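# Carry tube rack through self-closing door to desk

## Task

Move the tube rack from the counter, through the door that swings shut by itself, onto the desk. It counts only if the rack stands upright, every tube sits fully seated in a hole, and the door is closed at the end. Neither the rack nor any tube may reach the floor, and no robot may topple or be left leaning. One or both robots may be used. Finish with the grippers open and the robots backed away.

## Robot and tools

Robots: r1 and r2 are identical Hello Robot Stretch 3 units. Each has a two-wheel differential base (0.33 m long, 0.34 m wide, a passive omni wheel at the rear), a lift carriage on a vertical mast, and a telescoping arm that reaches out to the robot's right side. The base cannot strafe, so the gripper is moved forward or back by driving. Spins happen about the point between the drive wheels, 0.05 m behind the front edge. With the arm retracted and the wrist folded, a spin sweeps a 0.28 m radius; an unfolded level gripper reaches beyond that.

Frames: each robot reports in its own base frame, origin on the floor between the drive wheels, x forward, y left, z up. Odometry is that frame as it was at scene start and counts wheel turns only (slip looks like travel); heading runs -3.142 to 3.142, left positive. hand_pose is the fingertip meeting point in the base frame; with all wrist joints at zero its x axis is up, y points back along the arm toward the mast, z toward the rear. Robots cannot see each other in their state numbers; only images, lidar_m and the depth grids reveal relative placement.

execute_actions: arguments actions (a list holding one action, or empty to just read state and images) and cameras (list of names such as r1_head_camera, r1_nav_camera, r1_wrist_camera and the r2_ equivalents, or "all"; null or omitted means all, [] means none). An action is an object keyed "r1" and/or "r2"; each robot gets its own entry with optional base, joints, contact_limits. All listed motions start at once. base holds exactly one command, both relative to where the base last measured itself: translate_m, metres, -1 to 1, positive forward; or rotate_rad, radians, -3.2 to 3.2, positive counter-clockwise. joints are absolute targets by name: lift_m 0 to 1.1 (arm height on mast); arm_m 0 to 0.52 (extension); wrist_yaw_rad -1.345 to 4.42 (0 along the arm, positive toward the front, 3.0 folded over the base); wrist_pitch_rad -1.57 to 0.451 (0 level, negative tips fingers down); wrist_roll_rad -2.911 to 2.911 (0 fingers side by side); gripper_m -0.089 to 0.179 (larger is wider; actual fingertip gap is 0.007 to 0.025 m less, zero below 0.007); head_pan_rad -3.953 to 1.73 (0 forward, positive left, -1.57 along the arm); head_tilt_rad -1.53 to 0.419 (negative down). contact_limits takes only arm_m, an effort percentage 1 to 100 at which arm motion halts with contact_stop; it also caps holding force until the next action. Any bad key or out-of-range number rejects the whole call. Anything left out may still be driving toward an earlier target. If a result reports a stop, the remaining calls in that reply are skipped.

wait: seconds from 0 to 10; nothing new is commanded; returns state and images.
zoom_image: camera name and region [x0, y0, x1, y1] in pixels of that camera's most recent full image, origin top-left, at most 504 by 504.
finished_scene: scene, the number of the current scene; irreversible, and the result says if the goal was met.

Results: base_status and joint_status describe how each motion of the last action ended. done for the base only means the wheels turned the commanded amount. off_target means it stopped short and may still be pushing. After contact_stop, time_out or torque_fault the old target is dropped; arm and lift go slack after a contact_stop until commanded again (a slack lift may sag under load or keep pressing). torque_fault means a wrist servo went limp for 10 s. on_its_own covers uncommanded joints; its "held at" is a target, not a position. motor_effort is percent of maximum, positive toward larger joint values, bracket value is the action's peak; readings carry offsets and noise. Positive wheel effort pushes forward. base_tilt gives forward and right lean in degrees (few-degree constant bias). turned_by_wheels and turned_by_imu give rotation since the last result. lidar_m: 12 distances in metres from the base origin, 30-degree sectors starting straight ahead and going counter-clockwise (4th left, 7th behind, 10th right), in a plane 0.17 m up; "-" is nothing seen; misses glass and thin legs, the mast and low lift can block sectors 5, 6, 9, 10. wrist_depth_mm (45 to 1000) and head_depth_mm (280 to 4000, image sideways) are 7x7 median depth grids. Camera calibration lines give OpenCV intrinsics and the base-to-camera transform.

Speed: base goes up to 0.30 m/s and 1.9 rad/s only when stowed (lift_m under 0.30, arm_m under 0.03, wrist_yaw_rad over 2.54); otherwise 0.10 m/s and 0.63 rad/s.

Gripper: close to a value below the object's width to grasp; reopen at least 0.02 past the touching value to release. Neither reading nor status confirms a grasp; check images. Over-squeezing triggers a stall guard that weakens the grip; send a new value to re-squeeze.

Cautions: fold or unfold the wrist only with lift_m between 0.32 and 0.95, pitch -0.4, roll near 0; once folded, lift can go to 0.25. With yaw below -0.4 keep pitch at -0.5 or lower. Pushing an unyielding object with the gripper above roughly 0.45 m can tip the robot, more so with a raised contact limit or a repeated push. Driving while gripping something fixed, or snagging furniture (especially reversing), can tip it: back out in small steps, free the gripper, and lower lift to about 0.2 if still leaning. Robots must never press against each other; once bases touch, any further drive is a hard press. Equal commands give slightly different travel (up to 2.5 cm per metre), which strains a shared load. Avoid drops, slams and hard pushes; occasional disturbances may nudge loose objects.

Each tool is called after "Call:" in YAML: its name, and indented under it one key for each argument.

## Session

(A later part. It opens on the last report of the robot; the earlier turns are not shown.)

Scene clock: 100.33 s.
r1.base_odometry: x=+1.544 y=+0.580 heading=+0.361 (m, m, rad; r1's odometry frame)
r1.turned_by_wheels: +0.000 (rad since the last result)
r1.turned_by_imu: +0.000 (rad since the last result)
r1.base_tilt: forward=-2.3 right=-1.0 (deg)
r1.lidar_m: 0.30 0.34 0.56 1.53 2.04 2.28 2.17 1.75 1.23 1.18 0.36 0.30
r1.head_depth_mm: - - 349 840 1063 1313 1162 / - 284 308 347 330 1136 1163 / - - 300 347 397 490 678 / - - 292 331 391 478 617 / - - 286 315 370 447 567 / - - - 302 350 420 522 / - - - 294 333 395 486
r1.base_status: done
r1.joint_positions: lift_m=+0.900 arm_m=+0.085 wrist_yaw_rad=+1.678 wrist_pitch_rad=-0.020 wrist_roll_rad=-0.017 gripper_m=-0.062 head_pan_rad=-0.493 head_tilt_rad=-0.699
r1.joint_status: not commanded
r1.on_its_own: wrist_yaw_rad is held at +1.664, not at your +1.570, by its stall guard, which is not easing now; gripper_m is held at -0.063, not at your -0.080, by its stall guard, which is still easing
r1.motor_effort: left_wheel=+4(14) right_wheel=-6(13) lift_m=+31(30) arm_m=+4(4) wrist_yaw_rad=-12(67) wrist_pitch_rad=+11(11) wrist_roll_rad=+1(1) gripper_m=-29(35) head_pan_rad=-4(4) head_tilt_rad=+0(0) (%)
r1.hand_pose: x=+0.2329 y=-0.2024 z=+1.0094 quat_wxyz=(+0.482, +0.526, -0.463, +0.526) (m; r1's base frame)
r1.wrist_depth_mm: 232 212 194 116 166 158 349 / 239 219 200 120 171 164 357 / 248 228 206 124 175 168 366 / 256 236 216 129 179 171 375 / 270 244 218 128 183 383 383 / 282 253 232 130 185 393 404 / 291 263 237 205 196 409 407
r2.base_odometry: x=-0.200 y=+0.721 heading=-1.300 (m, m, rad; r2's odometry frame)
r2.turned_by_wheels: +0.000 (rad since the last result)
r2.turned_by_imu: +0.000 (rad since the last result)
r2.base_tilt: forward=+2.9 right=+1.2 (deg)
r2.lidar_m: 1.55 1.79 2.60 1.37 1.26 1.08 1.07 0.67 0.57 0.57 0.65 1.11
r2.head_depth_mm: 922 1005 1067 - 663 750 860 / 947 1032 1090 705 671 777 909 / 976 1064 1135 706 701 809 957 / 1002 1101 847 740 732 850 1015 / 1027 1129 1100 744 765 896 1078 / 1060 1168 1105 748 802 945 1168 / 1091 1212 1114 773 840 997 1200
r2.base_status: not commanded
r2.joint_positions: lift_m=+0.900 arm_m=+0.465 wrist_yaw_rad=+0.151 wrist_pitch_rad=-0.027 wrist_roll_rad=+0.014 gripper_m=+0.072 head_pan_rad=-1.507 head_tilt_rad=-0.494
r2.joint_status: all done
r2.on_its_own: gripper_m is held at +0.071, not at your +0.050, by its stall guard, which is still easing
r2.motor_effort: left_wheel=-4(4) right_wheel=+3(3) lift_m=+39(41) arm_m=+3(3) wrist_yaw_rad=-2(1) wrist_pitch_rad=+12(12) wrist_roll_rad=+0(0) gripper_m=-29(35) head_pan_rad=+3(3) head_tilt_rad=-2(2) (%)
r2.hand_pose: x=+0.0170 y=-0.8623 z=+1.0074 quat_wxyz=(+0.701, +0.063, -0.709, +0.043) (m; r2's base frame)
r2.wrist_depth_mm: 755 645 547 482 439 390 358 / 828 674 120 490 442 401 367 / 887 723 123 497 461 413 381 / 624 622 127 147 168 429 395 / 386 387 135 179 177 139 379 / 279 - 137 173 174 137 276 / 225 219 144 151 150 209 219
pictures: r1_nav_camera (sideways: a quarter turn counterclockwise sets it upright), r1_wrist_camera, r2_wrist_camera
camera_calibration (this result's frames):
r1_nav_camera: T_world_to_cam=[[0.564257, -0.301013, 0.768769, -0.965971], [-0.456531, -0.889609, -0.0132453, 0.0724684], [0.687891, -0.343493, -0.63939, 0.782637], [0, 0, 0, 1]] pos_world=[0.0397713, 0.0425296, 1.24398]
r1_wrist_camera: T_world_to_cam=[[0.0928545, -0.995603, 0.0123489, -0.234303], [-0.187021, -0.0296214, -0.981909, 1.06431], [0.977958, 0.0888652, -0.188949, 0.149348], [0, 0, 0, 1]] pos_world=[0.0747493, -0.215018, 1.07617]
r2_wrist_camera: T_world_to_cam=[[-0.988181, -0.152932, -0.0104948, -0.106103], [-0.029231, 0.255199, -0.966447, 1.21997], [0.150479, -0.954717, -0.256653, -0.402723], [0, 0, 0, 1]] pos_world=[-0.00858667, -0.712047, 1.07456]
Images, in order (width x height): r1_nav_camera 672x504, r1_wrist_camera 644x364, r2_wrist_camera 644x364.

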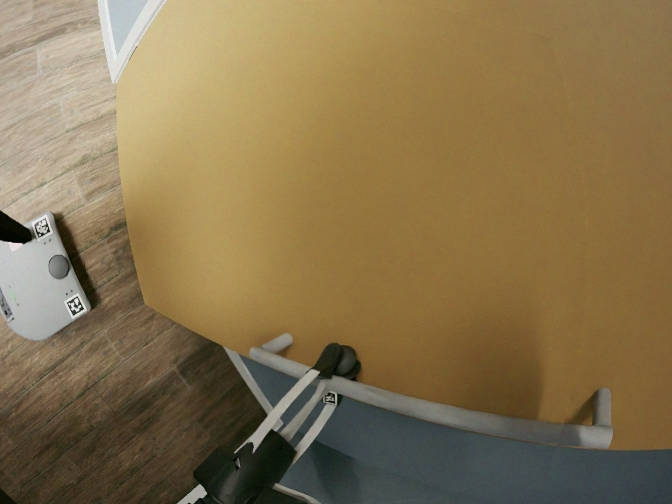

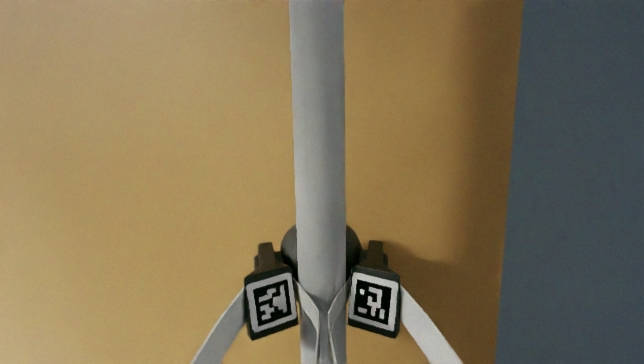

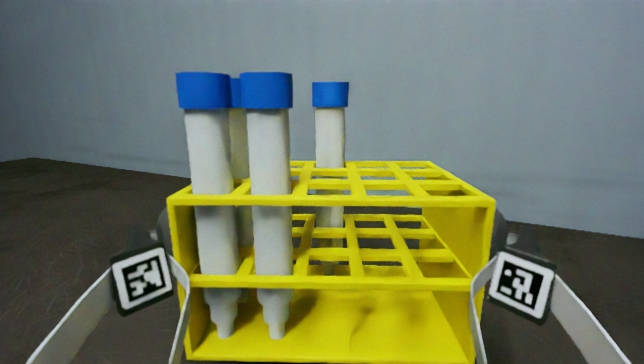

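Call:
execute_actions:
  actions:
    - {"r1":{"base":{"rotate_rad":-0.4},"joints":{"arm_m":0}},"r2":{"joints":{"arm_m":0}}}
  cameras: []

Call:
execute_actions:
  actions:
    - {"r1":{"base":{"rotate_rad":-0.45},"joints":{"wrist_yaw_rad":2.15}},"r2":{"base":{"translate_m":1},"joints":{"wrist_yaw_rad":1.57,"head_pan_rad":0}}}
  cameras: []

Call:
execute_actions:
  actions:
    - {"r1":{"base":{"translate_m":-0.2},"joints":{"wrist_yaw_rad":1.9}},"r2":{"base":{"rotate_rad":1.3}}}
  cameras: []

Call:
execute_actions:
  actions:
    - {"r1":{"base":{"translate_m":-0.25},"joints":{"head_pan_rad":0}},"r2":{"base":{"translate_m":1}}}
  cameras: ["r1_wrist_camera","r2_nav_camera","r1_nav_camera"]

Scene clock: 116.10 s.
r1.base_odometry: x=+1.544 y=+0.580 heading=-0.039 (m, m, rad; r1's odometry frame)
r1.turned_by_wheels: -0.400 (rad since the last result)
r1.turned_by_imu: -0.384 (rad since the last result)
r1.base_tilt: forward=-2.2 right=-1.0 (deg)
r1.lidar_m: 0.25 0.26 0.33 0.71 2.04 1.39 2.21 2.17 1.54 1.20 1.18 0.27
r1.head_depth_mm: 971 1061 1177 1320 1488 1373 - / 890 1043 1223 1411 1560 1391 - / 751 858 975 1161 1440 1374 1166 / - - 295 332 389 344 610 / - - - 296 336 404 497 / - - - - 303 354 427 / - - - - 286 317 373
r1.base_status: done
r1.joint_positions: lift_m=+0.900 arm_m=+0.003 wrist_yaw_rad=+1.712 wrist_pitch_rad=-0.019 wrist_roll_rad=-0.017 gripper_m=-0.041 head_pan_rad=-0.493 head_tilt_rad=-0.699
r1.joint_status: all done
joint sent to its limit — the command would take r1.arm_m past its lower limit, so that joint was sent only as far as its limit.
r1.on_its_own: wrist_yaw_rad is held at +1.717, not at your +1.570, by its stall guard, which is not easing now; gripper_m is held at -0.042, not at your -0.080, by its stall guard, which is not easing now
r1.motor_effort: left_wheel=+4(24) right_wheel=-3(18) lift_m=+30(30) arm_m=-1(4) wrist_yaw_rad=+5(69) wrist_pitch_rad=+11(11) wrist_roll_rad=+1(1) gripper_m=-21(24) head_pan_rad=-4(4) head_tilt_rad=+0(0) (%)
r1.hand_pose: x=+0.2318 y=-0.1119 z=+1.0095 quat_wxyz=(+0.473, +0.534, -0.454, +0.534) (m; r1's base frame)
r1.wrist_depth_mm: 181 181 179 117 177 502 558 / 186 184 184 120 181 526 572 / 192 190 188 124 187 546 602 / 197 196 195 129 191 558 617 / 203 201 199 128 197 575 628 / 209 207 205 131 202 598 650 / 215 211 213 208 211 611 684
r2.base_odometry: x=-0.200 y=+0.721 heading=-1.300 (m, m, rad; r2's odometry frame)
r2.turned_by_wheels: +0.000 (rad since the last result)
r2.turned_by_imu: +0.002 (rad since the last result)
r2.base_tilt: forward=+2.8 right=+1.3 (deg)
r2.lidar_m: 1.56 1.77 2.60 1.39 1.26 1.07 1.07 0.67 0.57 0.57 0.65 1.11
r2.head_depth_mm: 923 1004 1061 732 648 724 - / 946 1033 1076 735 669 774 - / 971 1068 1085 739 449 - - / 1002 1099 1093 709 437 849 1044 / 1029 1136 1103 744 434 896 1077 / 1060 1168 1106 748 804 945 1171 / 1089 1212 1113 773 841 1000 1197
r2.base_status: not commanded
r2.joint_positions: lift_m=+0.900 arm_m=+0.003 wrist_yaw_rad=+0.151 wrist_pitch_rad=-0.027 wrist_roll_rad=+0.014 gripper_m=+0.096 head_pan_rad=-1.507 head_tilt_rad=-0.494
r2.joint_status: all done
joint sent to its limit — the command would take r2.arm_m past its lower limit, so that joint was sent only as far as its limit.
r2.on_its_own: gripper_m is held at +0.095, not at your +0.050, by its stall guard, which is not easing now
r2.motor_effort: left_wheel=-4(4) right_wheel=+3(3) lift_m=+39(39) arm_m=-3(4) wrist_yaw_rad=-1(2) wrist_pitch_rad=+12(12) wrist_roll_rad=-1(0) gripper_m=-22(21) head_pan_rad=+3(4) head_tilt_rad=-2(2) (%)
r2.hand_pose: x=+0.0170 y=-0.4004 z=+1.0072 quat_wxyz=(+0.701, +0.064, -0.709, +0.043) (m; r2's base frame)
r2.wrist_depth_mm: - - - 900 831 744 686 / - - 120 983 853 780 720 / - - 123 968 897 801 733 / 673 633 127 147 170 620 618 / 672 519 135 180 178 139 386 / 735 - 137 174 174 136 282 / 858 633 144 151 151 324 278
pictures: none
No camera images: the call's "cameras" was empty. Leave "cameras" out to get every camera's image.

Scene clock: 127.33 s.
r1.base_odometry: x=+1.544 y=+0.580 heading=-0.489 (m, m, rad; r1's odometry frame)
r1.turned_by_wheels: -0.450 (rad since the last result)
r1.turned_by_imu: -0.443 (rad since the last result)
r1.base_tilt: forward=-2.4 right=-1.1 (deg)
r1.lidar_m: 0.21 0.20 0.21 0.30 0.78 2.00 1.82 1.81 2.17 1.45 1.18 0.28
r1.head_depth_mm: 923 1027 1158 1327 1521 1377 1191 / 937 1042 1181 1358 1550 1377 1189 / 952 1061 1201 1384 1576 1378 1192 / 968 1084 1225 1413 1586 1377 1168 / 978 1096 1240 1440 1612 1396 1097 / 985 1079 1190 1326 330 362 - / 873 943 - - - 293 321
r1.base_status: done
r1.joint_positions: lift_m=+0.900 arm_m=+0.003 wrist_yaw_rad=+2.069 wrist_pitch_rad=-0.019 wrist_roll_rad=-0.015 gripper_m=-0.041 head_pan_rad=-0.493 head_tilt_rad=-0.699
r1.joint_status: wrist_yaw_rad off_target (ended at +2.069, target +2.150)
r1.on_its_own: wrist_yaw_rad is held at +2.077, not at your +2.150, by its stall guard, which is not easing now; gripper_m is held at -0.042, not at your -0.080, by its stall guard, which is not easing now
r1.motor_effort: left_wheel=+2(11) right_wheel=-4(10) lift_m=+30(30) arm_m=-2(3) wrist_yaw_rad=+7(84) wrist_pitch_rad=+10(11) wrist_roll_rad=+0(1) gripper_m=-19(26) head_pan_rad=-5(5) head_tilt_rad=+0(0) (%)
r1.hand_pose: x=+0.2033 y=-0.0258 z=+1.0097 quat_wxyz=(+0.370, +0.607, -0.353, +0.609) (m; r1's base frame)
r1.wrist_depth_mm: 179 178 178 118 177 634 710 / 182 182 183 122 183 630 741 / 189 188 188 186 187 655 784 / 193 193 194 130 192 688 803 / 198 198 198 130 197 698 826 / 204 206 203 131 202 733 895 / 212 211 210 141 209 790 899
r2.base_odometry: x=+0.067 y=-0.243 heading=-1.301 (m, m, rad; r2's odometry frame)
r2.turned_by_wheels: +0.000 (rad since the last result)
r2.turned_by_imu: +0.002 (rad since the last result)
r2.base_tilt: forward=+2.8 right=+1.3 (deg)
r2.lidar_m: 0.58 0.67 1.14 2.36 1.93 2.05 1.70 0.95 0.81 0.81 0.68 0.58
r2.head_depth_mm: 437 477 524 585 658 289 295 / 445 488 538 600 676 735 975 / 454 498 551 616 700 809 966 / 464 510 565 635 721 839 1004 / 475 522 581 653 749 873 1049 / 484 535 596 673 774 908 1104 / 495 546 613 695 802 949 1154
r2.base_status: done
r2.joint_positions: lift_m=+0.900 arm_m=+0.003 wrist_yaw_rad=+1.568 wrist_pitch_rad=-0.027 wrist_roll_rad=+0.014 gripper_m=+0.096 head_pan_rad=-0.007 head_tilt_rad=-0.494
r2.joint_status: all done
r2.on_its_own: gripper_m is held at +0.095, not at your +0.050, by its stall guard, which is not easing now
r2.motor_effort: left_wheel=-4(5) right_wheel=+3(8) lift_m=+39(39) arm_m=-3(3) wrist_yaw_rad=+2(5) wrist_pitch_rad=+12(12) wrist_roll_rad=-1(0) gripper_m=-20(21) head_pan_rad=+2(31) head_tilt_rad=-2(2) (%)
r2.hand_pose: x=+0.2341 y=-0.1486 z=+1.0072 quat_wxyz=(+0.505, +0.509, -0.497, +0.489) (m; r2's base frame)
r2.wrist_depth_mm: 568 531 490 444 421 387 364 / 604 542 121 462 428 405 375 / 640 573 123 469 445 424 399 / 655 617 127 147 170 425 410 / 730 655 135 180 178 139 418 / 810 - 138 174 174 136 432 / 851 751 144 151 151 493 450
pictures: none
No camera images: the call's "cameras" was empty. Leave "cameras" out to get every camera's image.

Scene clock: 130.87 s.
r1.base_odometry: x=+1.368 y=+0.674 heading=-0.489 (m, m, rad; r1's odometry frame)
r1.turned_by_wheels: +0.000 (rad since the last result)
r1.turned_by_imu: +0.033 (rad since the last result)
r1.base_tilt: forward=-2.3 right=-1.0 (deg)
r1.lidar_m: 0.24 0.24 0.28 0.51 1.04 1.85 1.70 2.05 2.05 1.60 1.33 0.27
r1.head_depth_mm: 1036 1155 1296 1489 1624 1374 1221 / 1055 1174 1334 1528 1664 1371 - / 1076 1201 1356 1565 1680 1388 1165 / 1093 1233 1375 1533 1571 1309 1120 / - - - - 324 349 475 / - - - - 300 340 408 / - - - - - 303 350
r1.base_status: done
r1.joint_positions: lift_m=+0.900 arm_m=+0.003 wrist_yaw_rad=+1.826 wrist_pitch_rad=-0.018 wrist_roll_rad=-0.016 gripper_m=-0.041 head_pan_rad=-0.493 head_tilt_rad=-0.699
r1.joint_status: wrist_yaw_rad off_target (ended at +1.826, target +1.900)
r1.on_its_own: wrist_yaw_rad is held at +1.828, not at your +1.900, by its stall guard, which is not easing now; gripper_m is held at -0.042, not at your -0.080, by its stall guard, which is not easing now
r1.motor_effort: left_wheel=-1(21) right_wheel=-1(28) lift_m=+29(30) arm_m=+0(2) wrist_yaw_rad=+2(77) wrist_pitch_rad=+10(13) wrist_roll_rad=+1(0) gripper_m=-21(25) head_pan_rad=-4(5) head_tilt_rad=+0(0) (%)
r1.hand_pose: x=+0.2261 y=-0.0832 z=+1.0098 quat_wxyz=(+0.441, +0.559, -0.423, +0.560) (m; r1's base frame)
r1.wrist_depth_mm: 181 180 179 117 177 - 930 / 186 185 182 119 181 - 942 / 191 189 189 123 186 - 950 / 195 194 194 126 191 - 995 / 201 199 200 129 195 - 981 / 208 205 204 130 201 - - / 215 212 212 138 208 - -
r2.base_odometry: x=+0.067 y=-0.243 heading=-0.001 (m, m, rad; r2's odometry frame)
r2.turned_by_wheels: +1.300 (rad since the last result)
r2.turned_by_imu: +1.298 (rad since the last result)
r2.base_tilt: forward=+2.8 right=+1.3 (deg)
r2.lidar_m: 2.05 2.43 1.74 2.04 1.19 0.85 0.81 0.83 0.61 0.58 0.60 0.81
r2.head_depth_mm: 1435 1463 1497 1542 1562 287 295 / 1914 2040 2117 2153 1836 1445 1158 / 1956 2136 2377 2420 1840 1481 1245 / 1950 2133 2361 2435 1840 1490 1246 / 1932 2123 2354 2451 1854 1488 1249 / 1919 2091 2330 2448 1843 1491 1252 / 1914 2082 2321 2449 1861 1511 1253
r2.base_status: done
r2.joint_positions: lift_m=+0.900 arm_m=+0.003 wrist_yaw_rad=+1.568 wrist_pitch_rad=-0.027 wrist_roll_rad=+0.014 gripper_m=+0.096 head_pan_rad=-0.007 head_tilt_rad=-0.494
r2.joint_status: not commanded
r2.on_its_own: gripper_m is held at +0.095, not at your +0.050, by its stall guard, which is not easing now
r2.motor_effort: left_wheel=-4(9) right_wheel=+4(9) lift_m=+40(39) arm_m=-3(3) wrist_yaw_rad=+1(2) wrist_pitch_rad=+12(12) wrist_roll_rad=+0(0) gripper_m=-22(21) head_pan_rad=+2(4) head_tilt_rad=-2(2) (%)
r2.hand_pose: x=+0.2341 y=-0.1485 z=+1.0072 quat_wxyz=(+0.504, +0.510, -0.497, +0.489) (m; r2's base frame)
r2.wrist_depth_mm: - - - - - 735 504 / - - 121 - - 742 496 / - - 124 - - 749 493 / - - 127 147 170 709 506 / - - 135 179 179 139 501 / - - 138 173 174 136 472 / - - 144 150 150 708 479
pictures: none
No camera images: the call's "cameras" was empty. Leave "cameras" out to get every camera's image.

Scene clock: 142.10 s.
r1.base_odometry: x=+1.147 y=+0.791 heading=-0.488 (m, m, rad; r1's odometry frame)
r1.turned_by_wheels: +0.000 (rad since the last result)
r1.turned_by_imu: +0.002 (rad since the last result)
r1.base_tilt: forward=-2.4 right=-1.0 (deg)
r1.lidar_m: 0.27 0.29 0.42 0.83 1.34 1.66 1.84 1.89 1.17 1.83 1.52 0.27
r1.head_depth_mm: - - - - - 363 1119 / - - - - 309 - 392 / - - - - 312 383 493 / - - - - 314 385 498 / - - - - 317 389 505 / - - - 286 320 393 512 / - - - 288 323 398 520
r1.base_status: done
r1.joint_positions: lift_m=+0.900 arm_m=+0.003 wrist_yaw_rad=+1.828 wrist_pitch_rad=-0.018 wrist_roll_rad=-0.016 gripper_m=-0.041 head_pan_rad=-0.007 head_tilt_rad=-0.699
r1.joint_status: all done
r1.on_its_own: wrist_yaw_rad is held at +1.831, not at your +1.900, by its stall guard, which is not easing now; gripper_m is held at -0.042, not at your -0.080, by its stall guard, which is not easing now
r1.motor_effort: left_wheel=+0(10) right_wheel=-3(9) lift_m=+29(29) arm_m=+1(0) wrist_yaw_rad=+2(28) wrist_pitch_rad=+10(10) wrist_roll_rad=+0(0) gripper_m=-21(22) head_pan_rad=+5(42) head_tilt_rad=+0(0) (%)
r1.hand_pose: x=+0.2260 y=-0.0825 z=+1.0098 quat_wxyz=(+0.440, +0.560, -0.423, +0.561) (m; r1's base frame)
r1.wrist_depth_mm: 242 218 197 118 166 157 - / 251 226 204 122 169 160 - / 260 234 211 181 175 163 - / 273 242 215 129 178 170 - / 284 251 224 129 183 175 - / 295 259 236 130 184 179 - / 306 269 240 173 196 - -
r2.base_odometry: x=+1.067 y=-0.244 heading=-0.001 (m, m, rad; r2's odometry frame)
r2.turned_by_wheels: +0.000 (rad since the last result)
r2.turned_by_imu: +0.002 (rad since the last result)
r2.base_tilt: forward=+2.8 right=+1.3 (deg)
r2.lidar_m: 1.36 1.40 1.88 1.30 2.14 1.90 1.80 0.81 0.58 0.56 0.57 0.77
r2.head_depth_mm: 1126 1238 1345 1456 1498 289 295 / 1119 1230 1366 1527 1706 1447 1163 / 1110 1226 1355 1519 1705 1482 1246 / 1110 1217 1349 1506 1679 1488 1245 / 1104 1209 1335 1493 1685 1490 1250 / 1092 1193 1312 1487 1682 1504 1256 / 1090 1194 1309 1474 1683 1492 1258
r2.base_status: done
r2.joint_positions: lift_m=+0.900 arm_m=+0.003 wrist_yaw_rad=+1.568 wrist_pitch_rad=-0.027 wrist_roll_rad=+0.014 gripper_m=+0.096 head_pan_rad=-0.007 head_tilt_rad=-0.494
r2.joint_status: not commanded
r2.on_its_own: gripper_m is held at +0.095, not at your +0.050, by its stall guard, which is not easing now
r2.motor_effort: left_wheel=-4(7) right_wheel=+3(8) lift_m=+39(39) arm_m=-3(3) wrist_yaw_rad=+1(1) wrist_pitch_rad=+12(12) wrist_roll_rad=+0(0) gripper_m=-20(21) head_pan_rad=+2(3) head_tilt_rad=-2(2) (%)
r2.hand_pose: x=+0.2341 y=-0.1485 z=+1.0072 quat_wxyz=(+0.504, +0.510, -0.497, +0.489) (m; r2's base frame)
r2.wrist_depth_mm: - - - - - 711 467 / - - 122 - - 695 471 / - - 124 - - 716 459 / - - 128 147 170 660 464 / - - 135 180 178 139 464 / - - 138 174 175 137 448 / - - 145 151 151 676 454
pictures: r1_nav_camera (sideways: a quarter turn counterclockwise sets it upright), r1_wrist_camera, r2_nav_camera (sideways: a quarter turn counterclockwise sets it upright)
camera_calibration (this result's frames):
r1_nav_camera: T_world_to_cam=[[0.639518, -0.00260129, 0.768772, -0.966434], [0.0118553, -0.999842, -0.0132452, 0.0696111], [0.768685, 0.0175845, -0.639386, 0.78214], [0, 0, 0, 1]] pos_world=[0.0160078, 0.0533326, 1.24398]
r1_wrist_camera: T_world_to_cam=[[0.240996, -0.970465, 0.0109156, -0.144318], [-0.179425, -0.0556042, -0.982199, 1.06341], [0.953797, 0.234747, -0.187526, 0.161607], [0, 0, 0, 1]] pos_world=[0.071442, -0.118862, 1.07636]
r2_nav_camera: T_world_to_cam=[[0.459598, -0.0283283, 0.887675, -1.11162], [0.0224448, -0.998801, -0.0434956, 0.107526], [0.887843, 0.0399141, -0.458412, 0.544212], [0, 0, 0, 1]] pos_world=[0.0253114, 0.0541848, 1.24091]
Images, in order (width x height): r1_nav_camera 672x504, r1_wrist_camera 644x364, r2_nav_camera 672x504.

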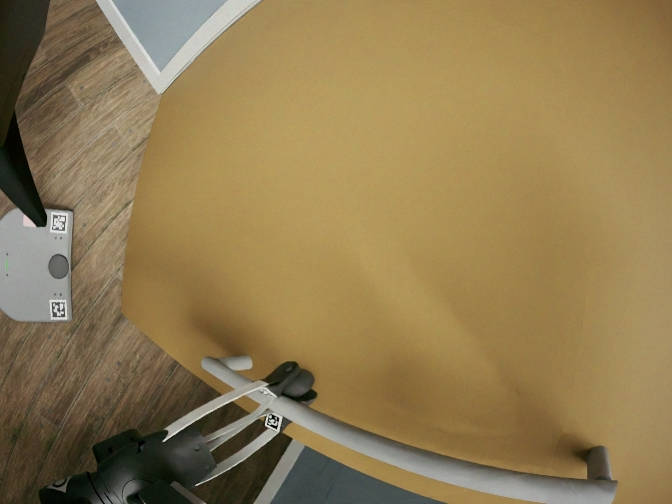

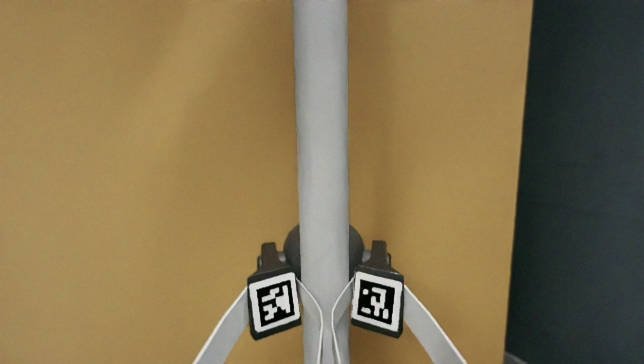

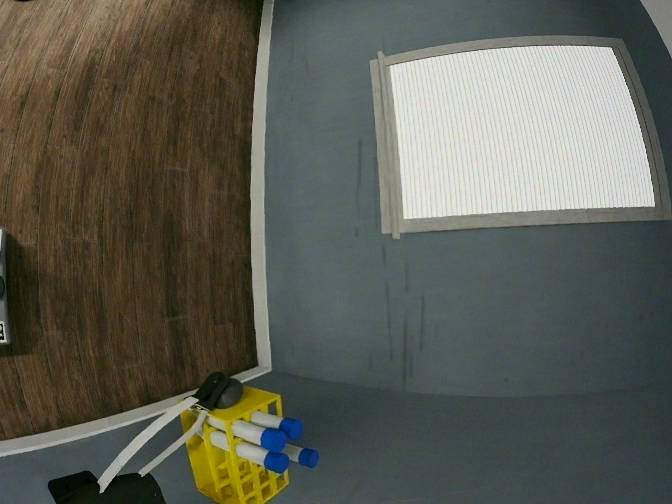

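Door ~1.0 rad; repeat.

Call:
execute_actions:
  actions:
    - {"r1":{"base":{"rotate_rad":-0.5},"joints":{"wrist_yaw_rad":2.3}},"r2":{"base":{"rotate_rad":1.52}}}
  cameras: []

Call:
execute_actions:
  actions:
    - {"r1":{"base":{"translate_m":-0.45},"joints":{"wrist_yaw_rad":2.2}},"r2":{"base":{"translate_m":0.6},"joints":{"head_tilt_rad":-0.8}}}
  cameras: ["r2_nav_camera","r1_nav_camera"]

Scene clock: 150.27 s.
r1.base_odometry: x=+1.147 y=+0.791 heading=-0.988 (m, m, rad; r1's odometry frame)
r1.turned_by_wheels: -0.500 (rad since the last result)
r1.turned_by_imu: -0.494 (rad since the last result)
r1.base_tilt: forward=-2.3 right=-1.0 (deg)
r1.lidar_m: 0.21 0.21 0.23 0.38 0.84 1.39 1.65 1.87 1.89 1.30 1.80 1.51
r1.head_depth_mm: 1189 1330 1493 1709 1658 1371 1164 / 1221 1354 1534 1760 1666 1376 1165 / - - - - 1575 351 1112 / - - - - - 310 - / - - - - - 293 - / - - - - - - 317 / - - - - - - 304
r1.base_status: done
r1.joint_positions: lift_m=+0.900 arm_m=+0.003 wrist_yaw_rad=+2.281 wrist_pitch_rad=-0.018 wrist_roll_rad=-0.016 gripper_m=-0.041 head_pan_rad=-0.007 head_tilt_rad=-0.699
r1.joint_status: all done
r1.on_its_own: gripper_m is held at -0.042, not at your -0.080, by its stall guard, which is not easing now; wrist_yaw_rad is at rest, and its effort (+16) is outside its rest range (-12 to +12)
r1.motor_effort: left_wheel=+2(10) right_wheel=-3(10) lift_m=+29(29) arm_m=-2(2) wrist_yaw_rad=+16(84) wrist_pitch_rad=+10(10) wrist_roll_rad=+0(0) gripper_m=-21(26) head_pan_rad=+5(5) head_tilt_rad=+0(0) (%)
r1.hand_pose: x=+0.1726 y=+0.0189 z=+1.0099 quat_wxyz=(+0.303, +0.640, -0.286, +0.645) (m; r1's base frame)
r1.wrist_depth_mm: 253 226 201 116 166 154 - / 261 233 206 119 169 158 - / 274 242 214 122 175 161 - / 289 249 221 126 179 167 - / 298 259 229 129 183 171 - / 315 270 242 130 184 177 - / 328 279 246 205 196 183 -
r2.base_odometry: x=+1.067 y=-0.244 heading=+1.519 (m, m, rad; r2's odometry frame)
r2.turned_by_wheels: +1.520 (rad since the last result)
r2.turned_by_imu: +1.518 (rad since the last result)
r2.base_tilt: forward=+2.7 right=+1.3 (deg)
r2.lidar_m: 1.30 2.10 1.93 1.81 0.86 0.59 0.56 0.57 0.74 1.36 1.39 1.80
r2.head_depth_mm: 1764 1930 2137 2310 1838 289 295 / 1746 1933 2128 2288 1822 1440 1159 / 3474 3709 3116 2324 1857 1488 1240 / 3376 3484 3153 2153 1723 1490 1247 / 1152 1256 1490 1714 1755 1490 1251 / 1310 1451 1751 2072 1634 1487 1248 / 1164 1198 2012 2202 1809 1499 1257
r2.base_status: done
r2.joint_positions: lift_m=+0.900 arm_m=+0.003 wrist_yaw_rad=+1.568 wrist_pitch_rad=-0.027 wrist_roll_rad=+0.014 gripper_m=+0.096 head_pan_rad=-0.007 head_tilt_rad=-0.494
r2.joint_status: not commanded
r2.on_its_own: gripper_m is held at +0.095, not at your +0.050, by its stall guard, which is not easing now
r2.motor_effort: left_wheel=-4(9) right_wheel=+3(8) lift_m=+40(39) arm_m=-3(3) wrist_yaw_rad=+0(1) wrist_pitch_rad=+12(12) wrist_roll_rad=+1(0) gripper_m=-20(21) head_pan_rad=+2(2) head_tilt_rad=-2(2) (%)
r2.hand_pose: x=+0.2341 y=-0.1484 z=+1.0072 quat_wxyz=(+0.504, +0.510, -0.497, +0.489) (m; r2's base frame)
r2.wrist_depth_mm: - - - - - - - / - - 123 - - - - / - - 124 - - - - / - - 129 148 170 - - / - - 135 179 179 140 - / - - 137 174 173 136 - / - - 144 151 151 - -
pictures: none
No camera images: the call's "cameras" was empty. Leave "cameras" out to get every camera's image.

Scene clock: 157.50 s.
r1.base_odometry: x=+0.899 y=+1.167 heading=-0.988 (m, m, rad; r1's odometry frame)
r1.turned_by_wheels: +0.000 (rad since the last result)
r1.turned_by_imu: +0.157 (rad since the last result)
r1.base_tilt: forward=-2.4 right=-0.9 (deg)
r1.lidar_m: 0.23 0.28 0.55 0.85 1.05 1.24 1.25 1.54 1.78 0.81 0.84 0.23
r1.head_depth_mm: - - - - - 309 1143 / - - - - - 301 365 / - - - - - 308 398 / - - - - - 325 - / - - - - 298 356 484 / - - - - 307 385 523 / - - - 286 326 419 587
r1.base_status: done
r1.joint_positions: lift_m=+0.900 arm_m=+0.003 wrist_yaw_rad=+2.146 wrist_pitch_rad=-0.015 wrist_roll_rad=-0.016 gripper_m=-0.041 head_pan_rad=-0.006 head_tilt_rad=-0.699
r1.joint_status: wrist_yaw_rad off_target (ended at +2.146, target +2.200)
r1.on_its_own: wrist_yaw_rad is held at +2.137, not at your +2.200, by its stall guard, which is not easing now; gripper_m is held at -0.042, not at your -0.080, by its stall guard, which is not easing now
r1.motor_effort: left_wheel=-2(33) right_wheel=-5(38) lift_m=+29(29) arm_m=+1(2) wrist_yaw_rad=-8(51) wrist_pitch_rad=+8(12) wrist_roll_rad=+0(1) gripper_m=-21(24) head_pan_rad=+3(4) head_tilt_rad=+0(0) (%)
r1.hand_pose: x=+0.1933 y=-0.0084 z=+1.0107 quat_wxyz=(+0.345, +0.619, -0.330, +0.624) (m; r1's base frame)
r1.wrist_depth_mm: 686 600 317 118 161 129 108 / 674 649 328 122 164 132 110 / 714 716 343 196 168 134 112 / 714 764 357 200 172 136 116 / 732 777 382 129 175 139 119 / 723 815 439 130 170 141 123 / 748 794 439 141 189 144 126
r2.base_odometry: x=+1.098 y=+0.355 heading=+1.519 (m, m, rad; r2's odometry frame)
r2.turned_by_wheels: +0.000 (rad since the last result)
r2.turned_by_imu: +0.001 (rad since the last result)
r2.base_tilt: forward=+2.8 right=+1.4 (deg)
r2.lidar_m: 1.53 0.70 0.85 1.86 1.78 1.23 1.15 1.17 1.40 1.31 1.34 1.55
r2.head_depth_mm: 1315 1526 1810 1766 313 1248 1105 / 1355 1534 1779 1677 313 1250 1111 / 3083 2579 2028 1696 1445 1256 1115 / 3087 2606 2043 1685 1435 1251 1112 / 3066 2603 2063 1695 1444 1257 1113 / 3004 2597 2057 1708 1447 1256 1117 / 3028 2520 1401 1300 1205 1240 1116
r2.base_status: done
r2.joint_positions: lift_m=+0.900 arm_m=+0.003 wrist_yaw_rad=+1.568 wrist_pitch_rad=-0.027 wrist_roll_rad=+0.014 gripper_m=+0.096 head_pan_rad=-0.007 head_tilt_rad=-0.790
r2.joint_status: all done
r2.on_its_own: gripper_m is held at +0.095, not at your +0.050, by its stall guard, which is not easing now
r2.motor_effort: left_wheel=-4(6) right_wheel=+3(7) lift_m=+39(39) arm_m=-3(3) wrist_yaw_rad=+1(1) wrist_pitch_rad=+12(12) wrist_roll_rad=+0(0) gripper_m=-20(21) head_pan_rad=+2(4) head_tilt_rad=-3(17) (%)
r2.hand_pose: x=+0.2341 y=-0.1484 z=+1.0072 quat_wxyz=(+0.504, +0.510, -0.497, +0.489) (m; r2's base frame)
r2.wrist_depth_mm: 626 963 - - - - - / 644 873 122 - - - - / 604 956 124 - - - - / 623 973 127 147 169 - - / 612 829 135 181 179 139 - / 632 - 137 174 175 136 - / 716 947 144 151 151 - -
pictures: r1_nav_camera (sideways: a quarter turn counterclockwise sets it upright), r2_nav_camera (sideways: a quarter turn counterclockwise sets it upright)
camera_calibration (this result's frames):
r1_nav_camera: T_world_to_cam=[[0.639501, -0.00169536, 0.768788, -0.966456], [0.0132718, -0.999824, -0.0132447, 0.0696018], [0.768676, 0.0186732, -0.639366, 0.782114], [0, 0, 0, 1]] pos_world=[0.0159338, 0.0533465, 1.24398]
r2_nav_camera: T_world_to_cam=[[0.698506, -0.0299019, 0.714979, -0.887938], [0.00864661, -0.998701, -0.0502151, 0.11634], [0.715552, 0.0412577, -0.69734, 0.856097], [0, 0, 0, 1]] pos_world=[0.00664195, 0.0543171, 1.23769]
Images, in order (width x height): r1_nav_camera 672x504, r2_nav_camera 672x504.

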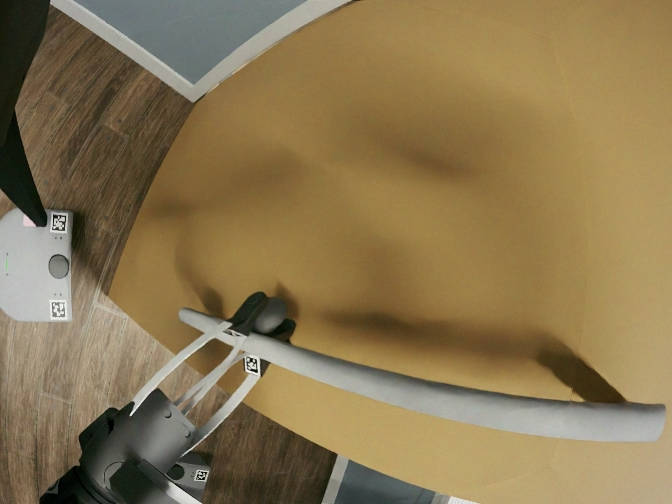

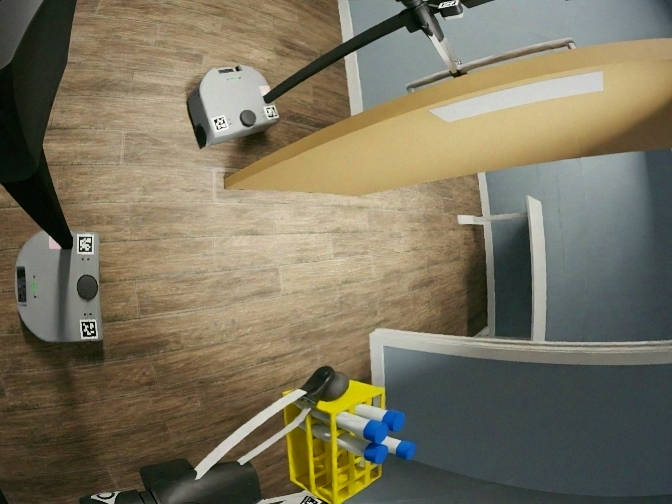

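Call:
execute_actions:
  actions:
    - {"r2":{"base":{"rotate_rad":0.05}}}
  cameras: []

Call:
execute_actions:
  actions:
    - {"r2":{"base":{"translate_m":1}}}
  cameras: []

Call:
execute_actions:
  actions:
    - {"r2":{"base":{"translate_m":1}}}
  cameras: []

Call:
execute_actions:
  actions:
    - {"r2":{"base":{"translate_m":0.4}},"r1":{"joints":{"gripper_m":0.13}}}
  cameras: ["r2_head_camera","r1_nav_camera"]

Scene clock: 167.30 s.
r1.base_odometry: x=+0.899 y=+1.167 heading=-0.988 (m, m, rad; r1's odometry frame)
r1.turned_by_wheels: +0.000 (rad since the last result)
r1.turned_by_imu: +0.001 (rad since the last result)
r1.base_tilt: forward=-2.5 right=-1.0 (deg)
r1.lidar_m: 0.23 0.28 0.55 0.85 1.04 1.24 1.26 1.54 1.79 0.82 0.84 0.23
r1.head_depth_mm: - - - - - 309 1144 / - - - - - 302 366 / - - - - - 309 399 / - - - - - 325 - / - - - - 298 355 485 / - - - - 307 385 524 / - - - 286 325 418 586
r1.base_status: not commanded
r1.joint_positions: lift_m=+0.900 arm_m=+0.003 wrist_yaw_rad=+2.146 wrist_pitch_rad=-0.015 wrist_roll_rad=-0.016 gripper_m=-0.041 head_pan_rad=-0.006 head_tilt_rad=-0.699
r1.joint_status: not commanded
r1.on_its_own: wrist_yaw_rad is held at +2.137, not at your +2.200, by its stall guard, which is not easing now; gripper_m is held at -0.042, not at your -0.080, by its stall guard, which is not easing now
r1.motor_effort: left_wheel=-1(2) right_wheel=-5(6) lift_m=+28(28) arm_m=+1(1) wrist_yaw_rad=-9(8) wrist_pitch_rad=+8(8) wrist_roll_rad=+1(0) gripper_m=-20(20) head_pan_rad=+4(4) head_tilt_rad=+1(0) (%)
r1.hand_pose: x=+0.1933 y=-0.0084 z=+1.0107 quat_wxyz=(+0.345, +0.619, -0.330, +0.624) (m; r1's base frame)
r1.wrist_depth_mm: 682 601 316 117 161 129 108 / 690 655 324 123 164 131 109 / 715 710 341 195 168 134 112 / 711 747 362 202 172 136 116 / 714 765 383 130 175 139 119 / 749 793 437 130 170 141 123 / 753 804 440 142 189 145 126
r2.base_odometry: x=+1.098 y=+0.355 heading=+1.569 (m, m, rad; r2's odometry frame)
r2.turned_by_wheels: +0.050 (rad since the last result)
r2.turned_by_imu: +0.050 (rad since the last result)
r2.base_tilt: forward=+2.8 right=+1.3 (deg)
r2.lidar_m: 1.59 0.70 0.85 1.86 1.68 1.21 1.16 1.19 1.37 1.31 1.35 1.53
r2.head_depth_mm: 1287 1486 1764 1719 313 1247 1106 / 3050 2320 1832 1680 314 1251 1106 / 3069 2591 2037 1682 1433 1254 1111 / 3063 2588 2046 1698 1437 1260 1115 / 3036 2582 2060 1701 1445 1265 1107 / 3089 2594 1993 1639 1417 1261 1115 / 2918 1244 1189 1140 1160 1260 1114
r2.base_status: done
r2.joint_positions: lift_m=+0.900 arm_m=+0.003 wrist_yaw_rad=+1.568 wrist_pitch_rad=-0.027 wrist_roll_rad=+0.014 gripper_m=+0.096 head_pan_rad=-0.007 head_tilt_rad=-0.790
r2.joint_status: not commanded
r2.on_its_own: gripper_m is held at +0.095, not at your +0.050, by its stall guard, which is not easing now
r2.motor_effort: left_wheel=-4(10) right_wheel=+3(7) lift_m=+39(39) arm_m=-3(3) wrist_yaw_rad=+0(2) wrist_pitch_rad=+12(12) wrist_roll_rad=+0(1) gripper_m=-20(22) head_pan_rad=+2(3) head_tilt_rad=-4(3) (%)
r2.hand_pose: x=+0.2341 y=-0.1484 z=+1.0072 quat_wxyz=(+0.504, +0.510, -0.497, +0.489) (m; r2's base frame)
r2.wrist_depth_mm: 587 891 - - - - - / 594 897 127 - - - - / 595 873 125 - - - - / 588 875 128 148 170 - - / 629 740 136 179 179 139 - / 661 - 138 173 174 136 - / - 861 144 151 150 - -
pictures: none
No camera images: the call's "cameras" was empty. Leave "cameras" out to get every camera's image.

Scene clock: 178.53 s.
r1.base_odometry: x=+0.899 y=+1.167 heading=-0.988 (m, m, rad; r1's odometry frame)
r1.turned_by_wheels: +0.000 (rad since the last result)
r1.turned_by_imu: +0.003 (rad since the last result)
r1.base_tilt: forward=-2.3 right=-1.1 (deg)
r1.lidar_m: 0.23 0.28 0.55 0.85 1.05 1.24 1.26 1.54 1.79 1.80 2.10 0.23
r1.head_depth_mm: - - - - - 310 1135 / - - - - - 302 366 / - - - - - 309 398 / - - - - - 325 - / - - - - 298 356 485 / - - - - 307 386 524 / - - - 286 325 419 588
r1.base_status: not commanded
r1.joint_positions: lift_m=+0.900 arm_m=+0.003 wrist_yaw_rad=+2.146 wrist_pitch_rad=-0.015 wrist_roll_rad=-0.016 gripper_m=-0.041 head_pan_rad=-0.006 head_tilt_rad=-0.699
r1.joint_status: not commanded
r1.on_its_own: wrist_yaw_rad is held at +2.137, not at your +2.200, by its stall guard, which is not easing now; gripper_m is held at -0.042, not at your -0.080, by its stall guard, which is not easing now
r1.motor_effort: left_wheel=-1(1) right_wheel=-5(5) lift_m=+28(28) arm_m=+1(1) wrist_yaw_rad=-9(8) wrist_pitch_rad=+8(8) wrist_roll_rad=+1(1) gripper_m=-20(21) head_pan_rad=+3(3) head_tilt_rad=+0(0) (%)
r1.hand_pose: x=+0.1933 y=-0.0084 z=+1.0107 quat_wxyz=(+0.345, +0.619, -0.330, +0.624) (m; r1's base frame)
r1.wrist_depth_mm: 678 611 313 118 160 129 109 / 708 657 332 122 164 132 110 / 715 721 340 195 168 133 112 / 708 760 359 201 173 136 116 / 731 774 380 129 174 139 119 / 718 790 433 131 170 142 123 / 753 808 443 142 190 145 125
r2.base_odometry: x=+1.100 y=+1.355 heading=+1.569 (m, m, rad; r2's odometry frame)
r2.turned_by_wheels: +0.000 (rad since the last result)
r2.turned_by_imu: +0.002 (rad since the last result)
r2.base_tilt: forward=+2.8 right=+1.2 (deg)
r2.lidar_m: 2.20 0.56 0.39 0.38 0.39 0.51 2.15 1.88 1.34 1.29 0.67 0.64
r2.head_depth_mm: 1852 2466 2018 1759 313 1204 1105 / 1848 2465 2033 1676 313 1253 1111 / 1862 2492 2041 1683 1439 1249 1108 / 1876 2487 2046 1692 1442 1251 1113 / 1873 2470 2064 1694 1440 1260 1111 / 1890 2414 2048 1696 1443 1257 1117 / 2224 2447 2064 1698 1446 1220 1082
r2.base_status: done
r2.joint_positions: lift_m=+0.900 arm_m=+0.003 wrist_yaw_rad=+1.568 wrist_pitch_rad=-0.027 wrist_roll_rad=+0.014 gripper_m=+0.096 head_pan_rad=-0.007 head_tilt_rad=-0.790
r2.joint_status: not commanded
r2.on_its_own: gripper_m is held at +0.095, not at your +0.050, by its stall guard, which is not easing now
r2.motor_effort: left_wheel=-4(6) right_wheel=+3(7) lift_m=+39(40) arm_m=-3(3) wrist_yaw_rad=+0(1) wrist_pitch_rad=+12(12) wrist_roll_rad=+0(0) gripper_m=-19(22) head_pan_rad=+3(3) head_tilt_rad=-3(3) (%)
r2.hand_pose: x=+0.2341 y=-0.1484 z=+1.0072 quat_wxyz=(+0.504, +0.510, -0.497, +0.489) (m; r2's base frame)
r2.wrist_depth_mm: - - - - - - 358 / - - 122 - - 496 372 / - - 124 - - 471 385 / - - 128 148 170 460 402 / - - 135 179 179 139 434 / - - 137 174 173 136 452 / - - 145 151 150 465 476
pictures: none
No camera images: the call's "cameras" was empty. Leave "cameras" out to get every camera's image.

Scene clock: 189.77 s.
r1.base_odometry: x=+0.899 y=+1.167 heading=-0.988 (m, m, rad; r1's odometry frame)
r1.turned_by_wheels: +0.000 (rad since the last result)
r1.turned_by_imu: +0.003 (rad since the last result)
r1.base_tilt: forward=-2.4 right=-0.9 (deg)
r1.lidar_m: 0.23 0.28 0.55 0.85 1.05 1.24 1.25 1.54 1.78 1.79 2.11 0.23
r1.head_depth_mm: - - - - - 309 1140 / - - - - - 302 365 / - - - - - 308 399 / - - - - - 325 - / - - - - 298 355 485 / - - - - 307 386 525 / - - - 285 325 418 587
r1.base_status: not commanded
r1.joint_positions: lift_m=+0.900 arm_m=+0.003 wrist_yaw_rad=+2.146 wrist_pitch_rad=-0.015 wrist_roll_rad=-0.016 gripper_m=-0.041 head_pan_rad=-0.006 head_tilt_rad=-0.699
r1.joint_status: not commanded
r1.on_its_own: wrist_yaw_rad is held at +2.137, not at your +2.200, by its stall guard, which is not easing now; gripper_m is held at -0.042, not at your -0.080, by its stall guard, which is not easing now
r1.motor_effort: left_wheel=-1(1) right_wheel=-5(5) lift_m=+28(28) arm_m=+1(1) wrist_yaw_rad=-8(8) wrist_pitch_rad=+8(8) wrist_roll_rad=+0(0) gripper_m=-20(21) head_pan_rad=+3(3) head_tilt_rad=+0(1) (%)
r1.hand_pose: x=+0.1933 y=-0.0084 z=+1.0107 quat_wxyz=(+0.345, +0.619, -0.330, +0.624) (m; r1's base frame)
r1.wrist_depth_mm: 688 598 316 118 160 130 108 / 673 651 327 122 165 132 110 / 698 716 341 194 169 134 112 / 700 747 357 202 172 136 116 / 710 776 379 129 174 139 118 / 715 802 437 130 170 141 123 / 755 844 438 142 190 144 126
r2.base_odometry: x=+1.103 y=+2.355 heading=+1.568 (m, m, rad; r2's odometry frame)
r2.turned_by_wheels: +0.000 (rad since the last result)
r2.turned_by_imu: +0.002 (rad since the last result)
r2.base_tilt: forward=+2.9 right=+1.3 (deg)
r2.lidar_m: 1.21 1.22 2.24 1.77 0.61 0.63 1.42 0.60 0.57 1.26 1.30 1.50
r2.head_depth_mm: 1394 1146 1858 1758 314 1247 1110 / 1381 1147 1873 1676 313 1248 1109 / 1375 1151 1867 1683 1442 1254 1109 / 1373 1154 1876 1682 1443 1257 1111 / 1366 1162 1880 1683 1447 1255 1112 / 1375 1164 1007 1629 1445 1261 1115 / 1371 1167 1011 1703 1445 1259 1118
r2.base_status: done
r2.joint_positions: lift_m=+0.900 arm_m=+0.003 wrist_yaw_rad=+1.568 wrist_pitch_rad=-0.027 wrist_roll_rad=+0.014 gripper_m=+0.096 head_pan_rad=-0.007 head_tilt_rad=-0.790
r2.joint_status: not commanded
r2.on_its_own: gripper_m is held at +0.095, not at your +0.050, by its stall guard, which is not easing now
r2.motor_effort: left_wheel=-4(5) right_wheel=+3(7) lift_m=+39(39) arm_m=-3(3) wrist_yaw_rad=+1(1) wrist_pitch_rad=+12(12) wrist_roll_rad=+0(0) gripper_m=-21(21) head_pan_rad=+2(2) head_tilt_rad=-3(3) (%)
r2.hand_pose: x=+0.2341 y=-0.1484 z=+1.0072 quat_wxyz=(+0.504, +0.510, -0.497, +0.489) (m; r2's base frame)
r2.wrist_depth_mm: - - - - - - - / - - 122 - - - - / - - 124 - - - - / - - 128 147 170 - - / - - 135 180 179 140 985 / - - 137 175 175 136 - / - - 145 150 151 - -
pictures: none
No camera images: the call's "cameras" was empty. Leave "cameras" out to get every camera's image.

Scene clock: 195.00 s.
r1.base_odometry: x=+0.899 y=+1.167 heading=-0.988 (m, m, rad; r1's odometry frame)
r1.turned_by_wheels: +0.000 (rad since the last result)
r1.turned_by_imu: +0.001 (rad since the last result)
r1.base_tilt: forward=-2.4 right=-1.0 (deg)
r1.lidar_m: 1.40 0.92 0.84 0.85 1.05 1.24 1.25 1.54 1.79 1.80 2.11 1.93
r1.head_depth_mm: 1528 1680 1888 2039 1667 1407 1158 / 1565 1735 1952 2129 1659 1340 1169 / 1622 1812 2027 2141 1670 1371 1167 / 1686 1864 2105 2139 1679 1379 1171 / 1652 1814 1992 2044 1675 1382 1171 / 1376 1465 1579 1691 1656 1374 1224 / 1156 1205 1288 1385 1482 1377 1169
r1.base_status: not commanded
r1.joint_positions: lift_m=+0.900 arm_m=+0.003 wrist_yaw_rad=+2.136 wrist_pitch_rad=-0.015 wrist_roll_rad=-0.016 gripper_m=+0.130 head_pan_rad=-0.006 head_tilt_rad=-0.699
r1.joint_status: all done
r1.on_its_own: wrist_yaw_rad is held at +2.137, not at your +2.200, by its stall guard, which is not easing now
r1.motor_effort: left_wheel=-1(2) right_wheel=+1(5) lift_m=+28(28) arm_m=+1(1) wrist_yaw_rad=+1(9) wrist_pitch_rad=+8(8) wrist_roll_rad=+0(0) gripper_m=+0(81) head_pan_rad=+4(3) head_tilt_rad=+0(0) (%)
r1.hand_pose: x=+0.1947 y=-0.0106 z=+1.0107 quat_wxyz=(+0.348, +0.617, -0.333, +0.622) (m; r1's base frame)
r1.wrist_depth_mm: 678 780 895 - - - - / 690 762 900 - - - - / 697 788 902 - - - - / 701 803 964 - - - - / 712 798 921 - - - - / 745 785 - - - - - / 746 894 - - - - -
r2.base_odometry: x=+1.104 y=+2.755 heading=+1.568 (m, m, rad; r2's odometry frame)
r2.turned_by_wheels: +0.000 (rad since the last result)
r2.turned_by_imu: +0.001 (rad since the last result)
r2.base_tilt: forward=+2.8 right=+1.3 (deg)
r2.lidar_m: 1.22 0.83 1.69 2.52 1.18 0.92 0.88 0.90 1.12 1.25 1.20 1.27
r2.head_depth_mm: 1062 1143 907 775 313 1251 1110 / 1055 1142 904 747 314 1257 1111 / 1053 1139 909 750 1380 1254 1111 / 1042 1132 909 751 1380 1257 1112 / 1038 1120 912 754 1378 1259 1113 / 1027 1118 913 755 1354 1250 1114 / 1024 1123 915 756 1391 1259 1113
r2.base_status: done
r2.joint_positions: lift_m=+0.900 arm_m=+0.003 wrist_yaw_rad=+1.568 wrist_pitch_rad=-0.027 wrist_roll_rad=+0.014 gripper_m=+0.096 head_pan_rad=-0.007 head_tilt_rad=-0.790
r2.joint_status: not commanded
r2.on_its_own: gripper_m is held at +0.095, not at your +0.050, by its stall guard, which is not easing now
r2.motor_effort: left_wheel=-4(6) right_wheel=+3(8) lift_m=+39(39) arm_m=-3(3) wrist_yaw_rad=+0(1) wrist_pitch_rad=+12(12) wrist_roll_rad=+0(0) gripper_m=-19(20) head_pan_rad=+3(2) head_tilt_rad=-3(3) (%)
r2.hand_pose: x=+0.2341 y=-0.1484 z=+1.0072 quat_wxyz=(+0.504, +0.510, -0.497, +0.489) (m; r2's base frame)
r2.wrist_depth_mm: - - - - - - - / - - 121 - - - - / - - 124 - - - - / - - 127 147 169 - - / - 850 135 180 178 139 852 / 602 - 138 173 174 137 615 / 485 481 144 151 151 462 482
pictures: r1_nav_camera (sideways: a quarter turn counterclockwise sets it upright), r2_head_camera (sideways: a quarter turn clockwise sets it upright)
camera_calibration (this result's frames):
r1_nav_camera: T_world_to_cam=[[0.639501, -0.00169531, 0.768788, -0.966456], [0.0132718, -0.999824, -0.0132447, 0.0696018], [0.768676, 0.0186732, -0.639366, 0.782114], [0, 0, 0, 1]] pos_world=[0.0159338, 0.0533465, 1.24398]
r2_head_camera: T_world_to_cam=[[-0.730871, 0.00809064, -0.682468, 0.915213], [0.0101235, 0.999948, 0.00101288, 0.00316828], [0.682441, -0.00616867, -0.730915, 0.901826], [0, 0, 0, 1]] pos_world=[0.0534276, -0.0050097, 1.28376]
Images, in order (width x height): r1_nav_camera 672x504, r2_head_camera 896x504.

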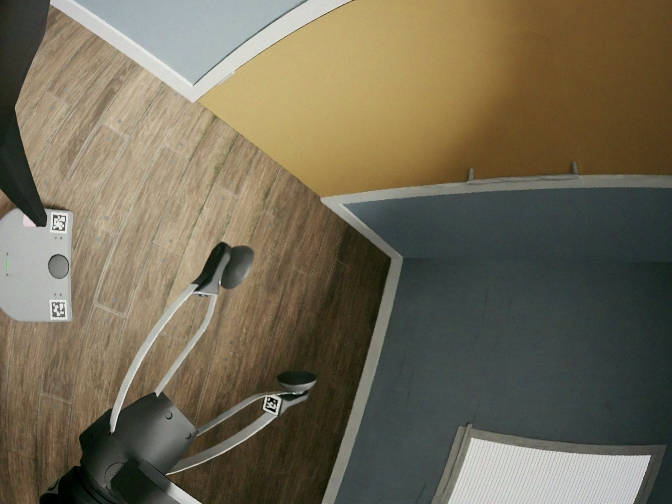

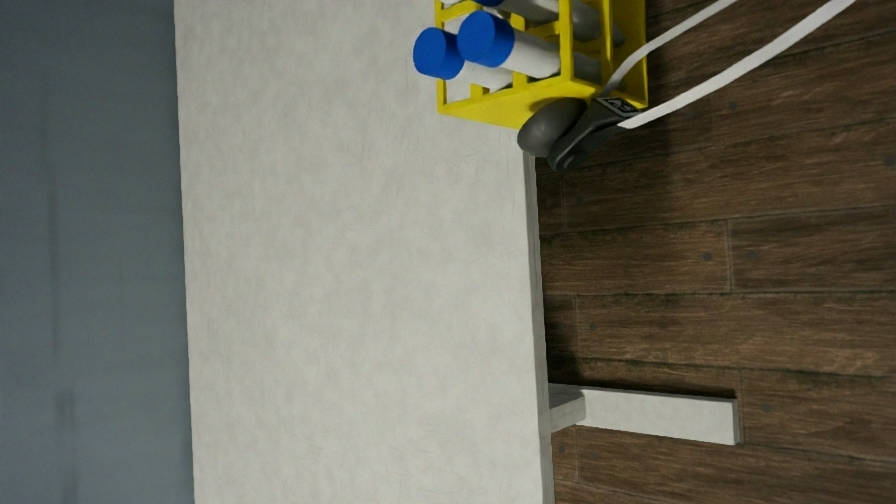

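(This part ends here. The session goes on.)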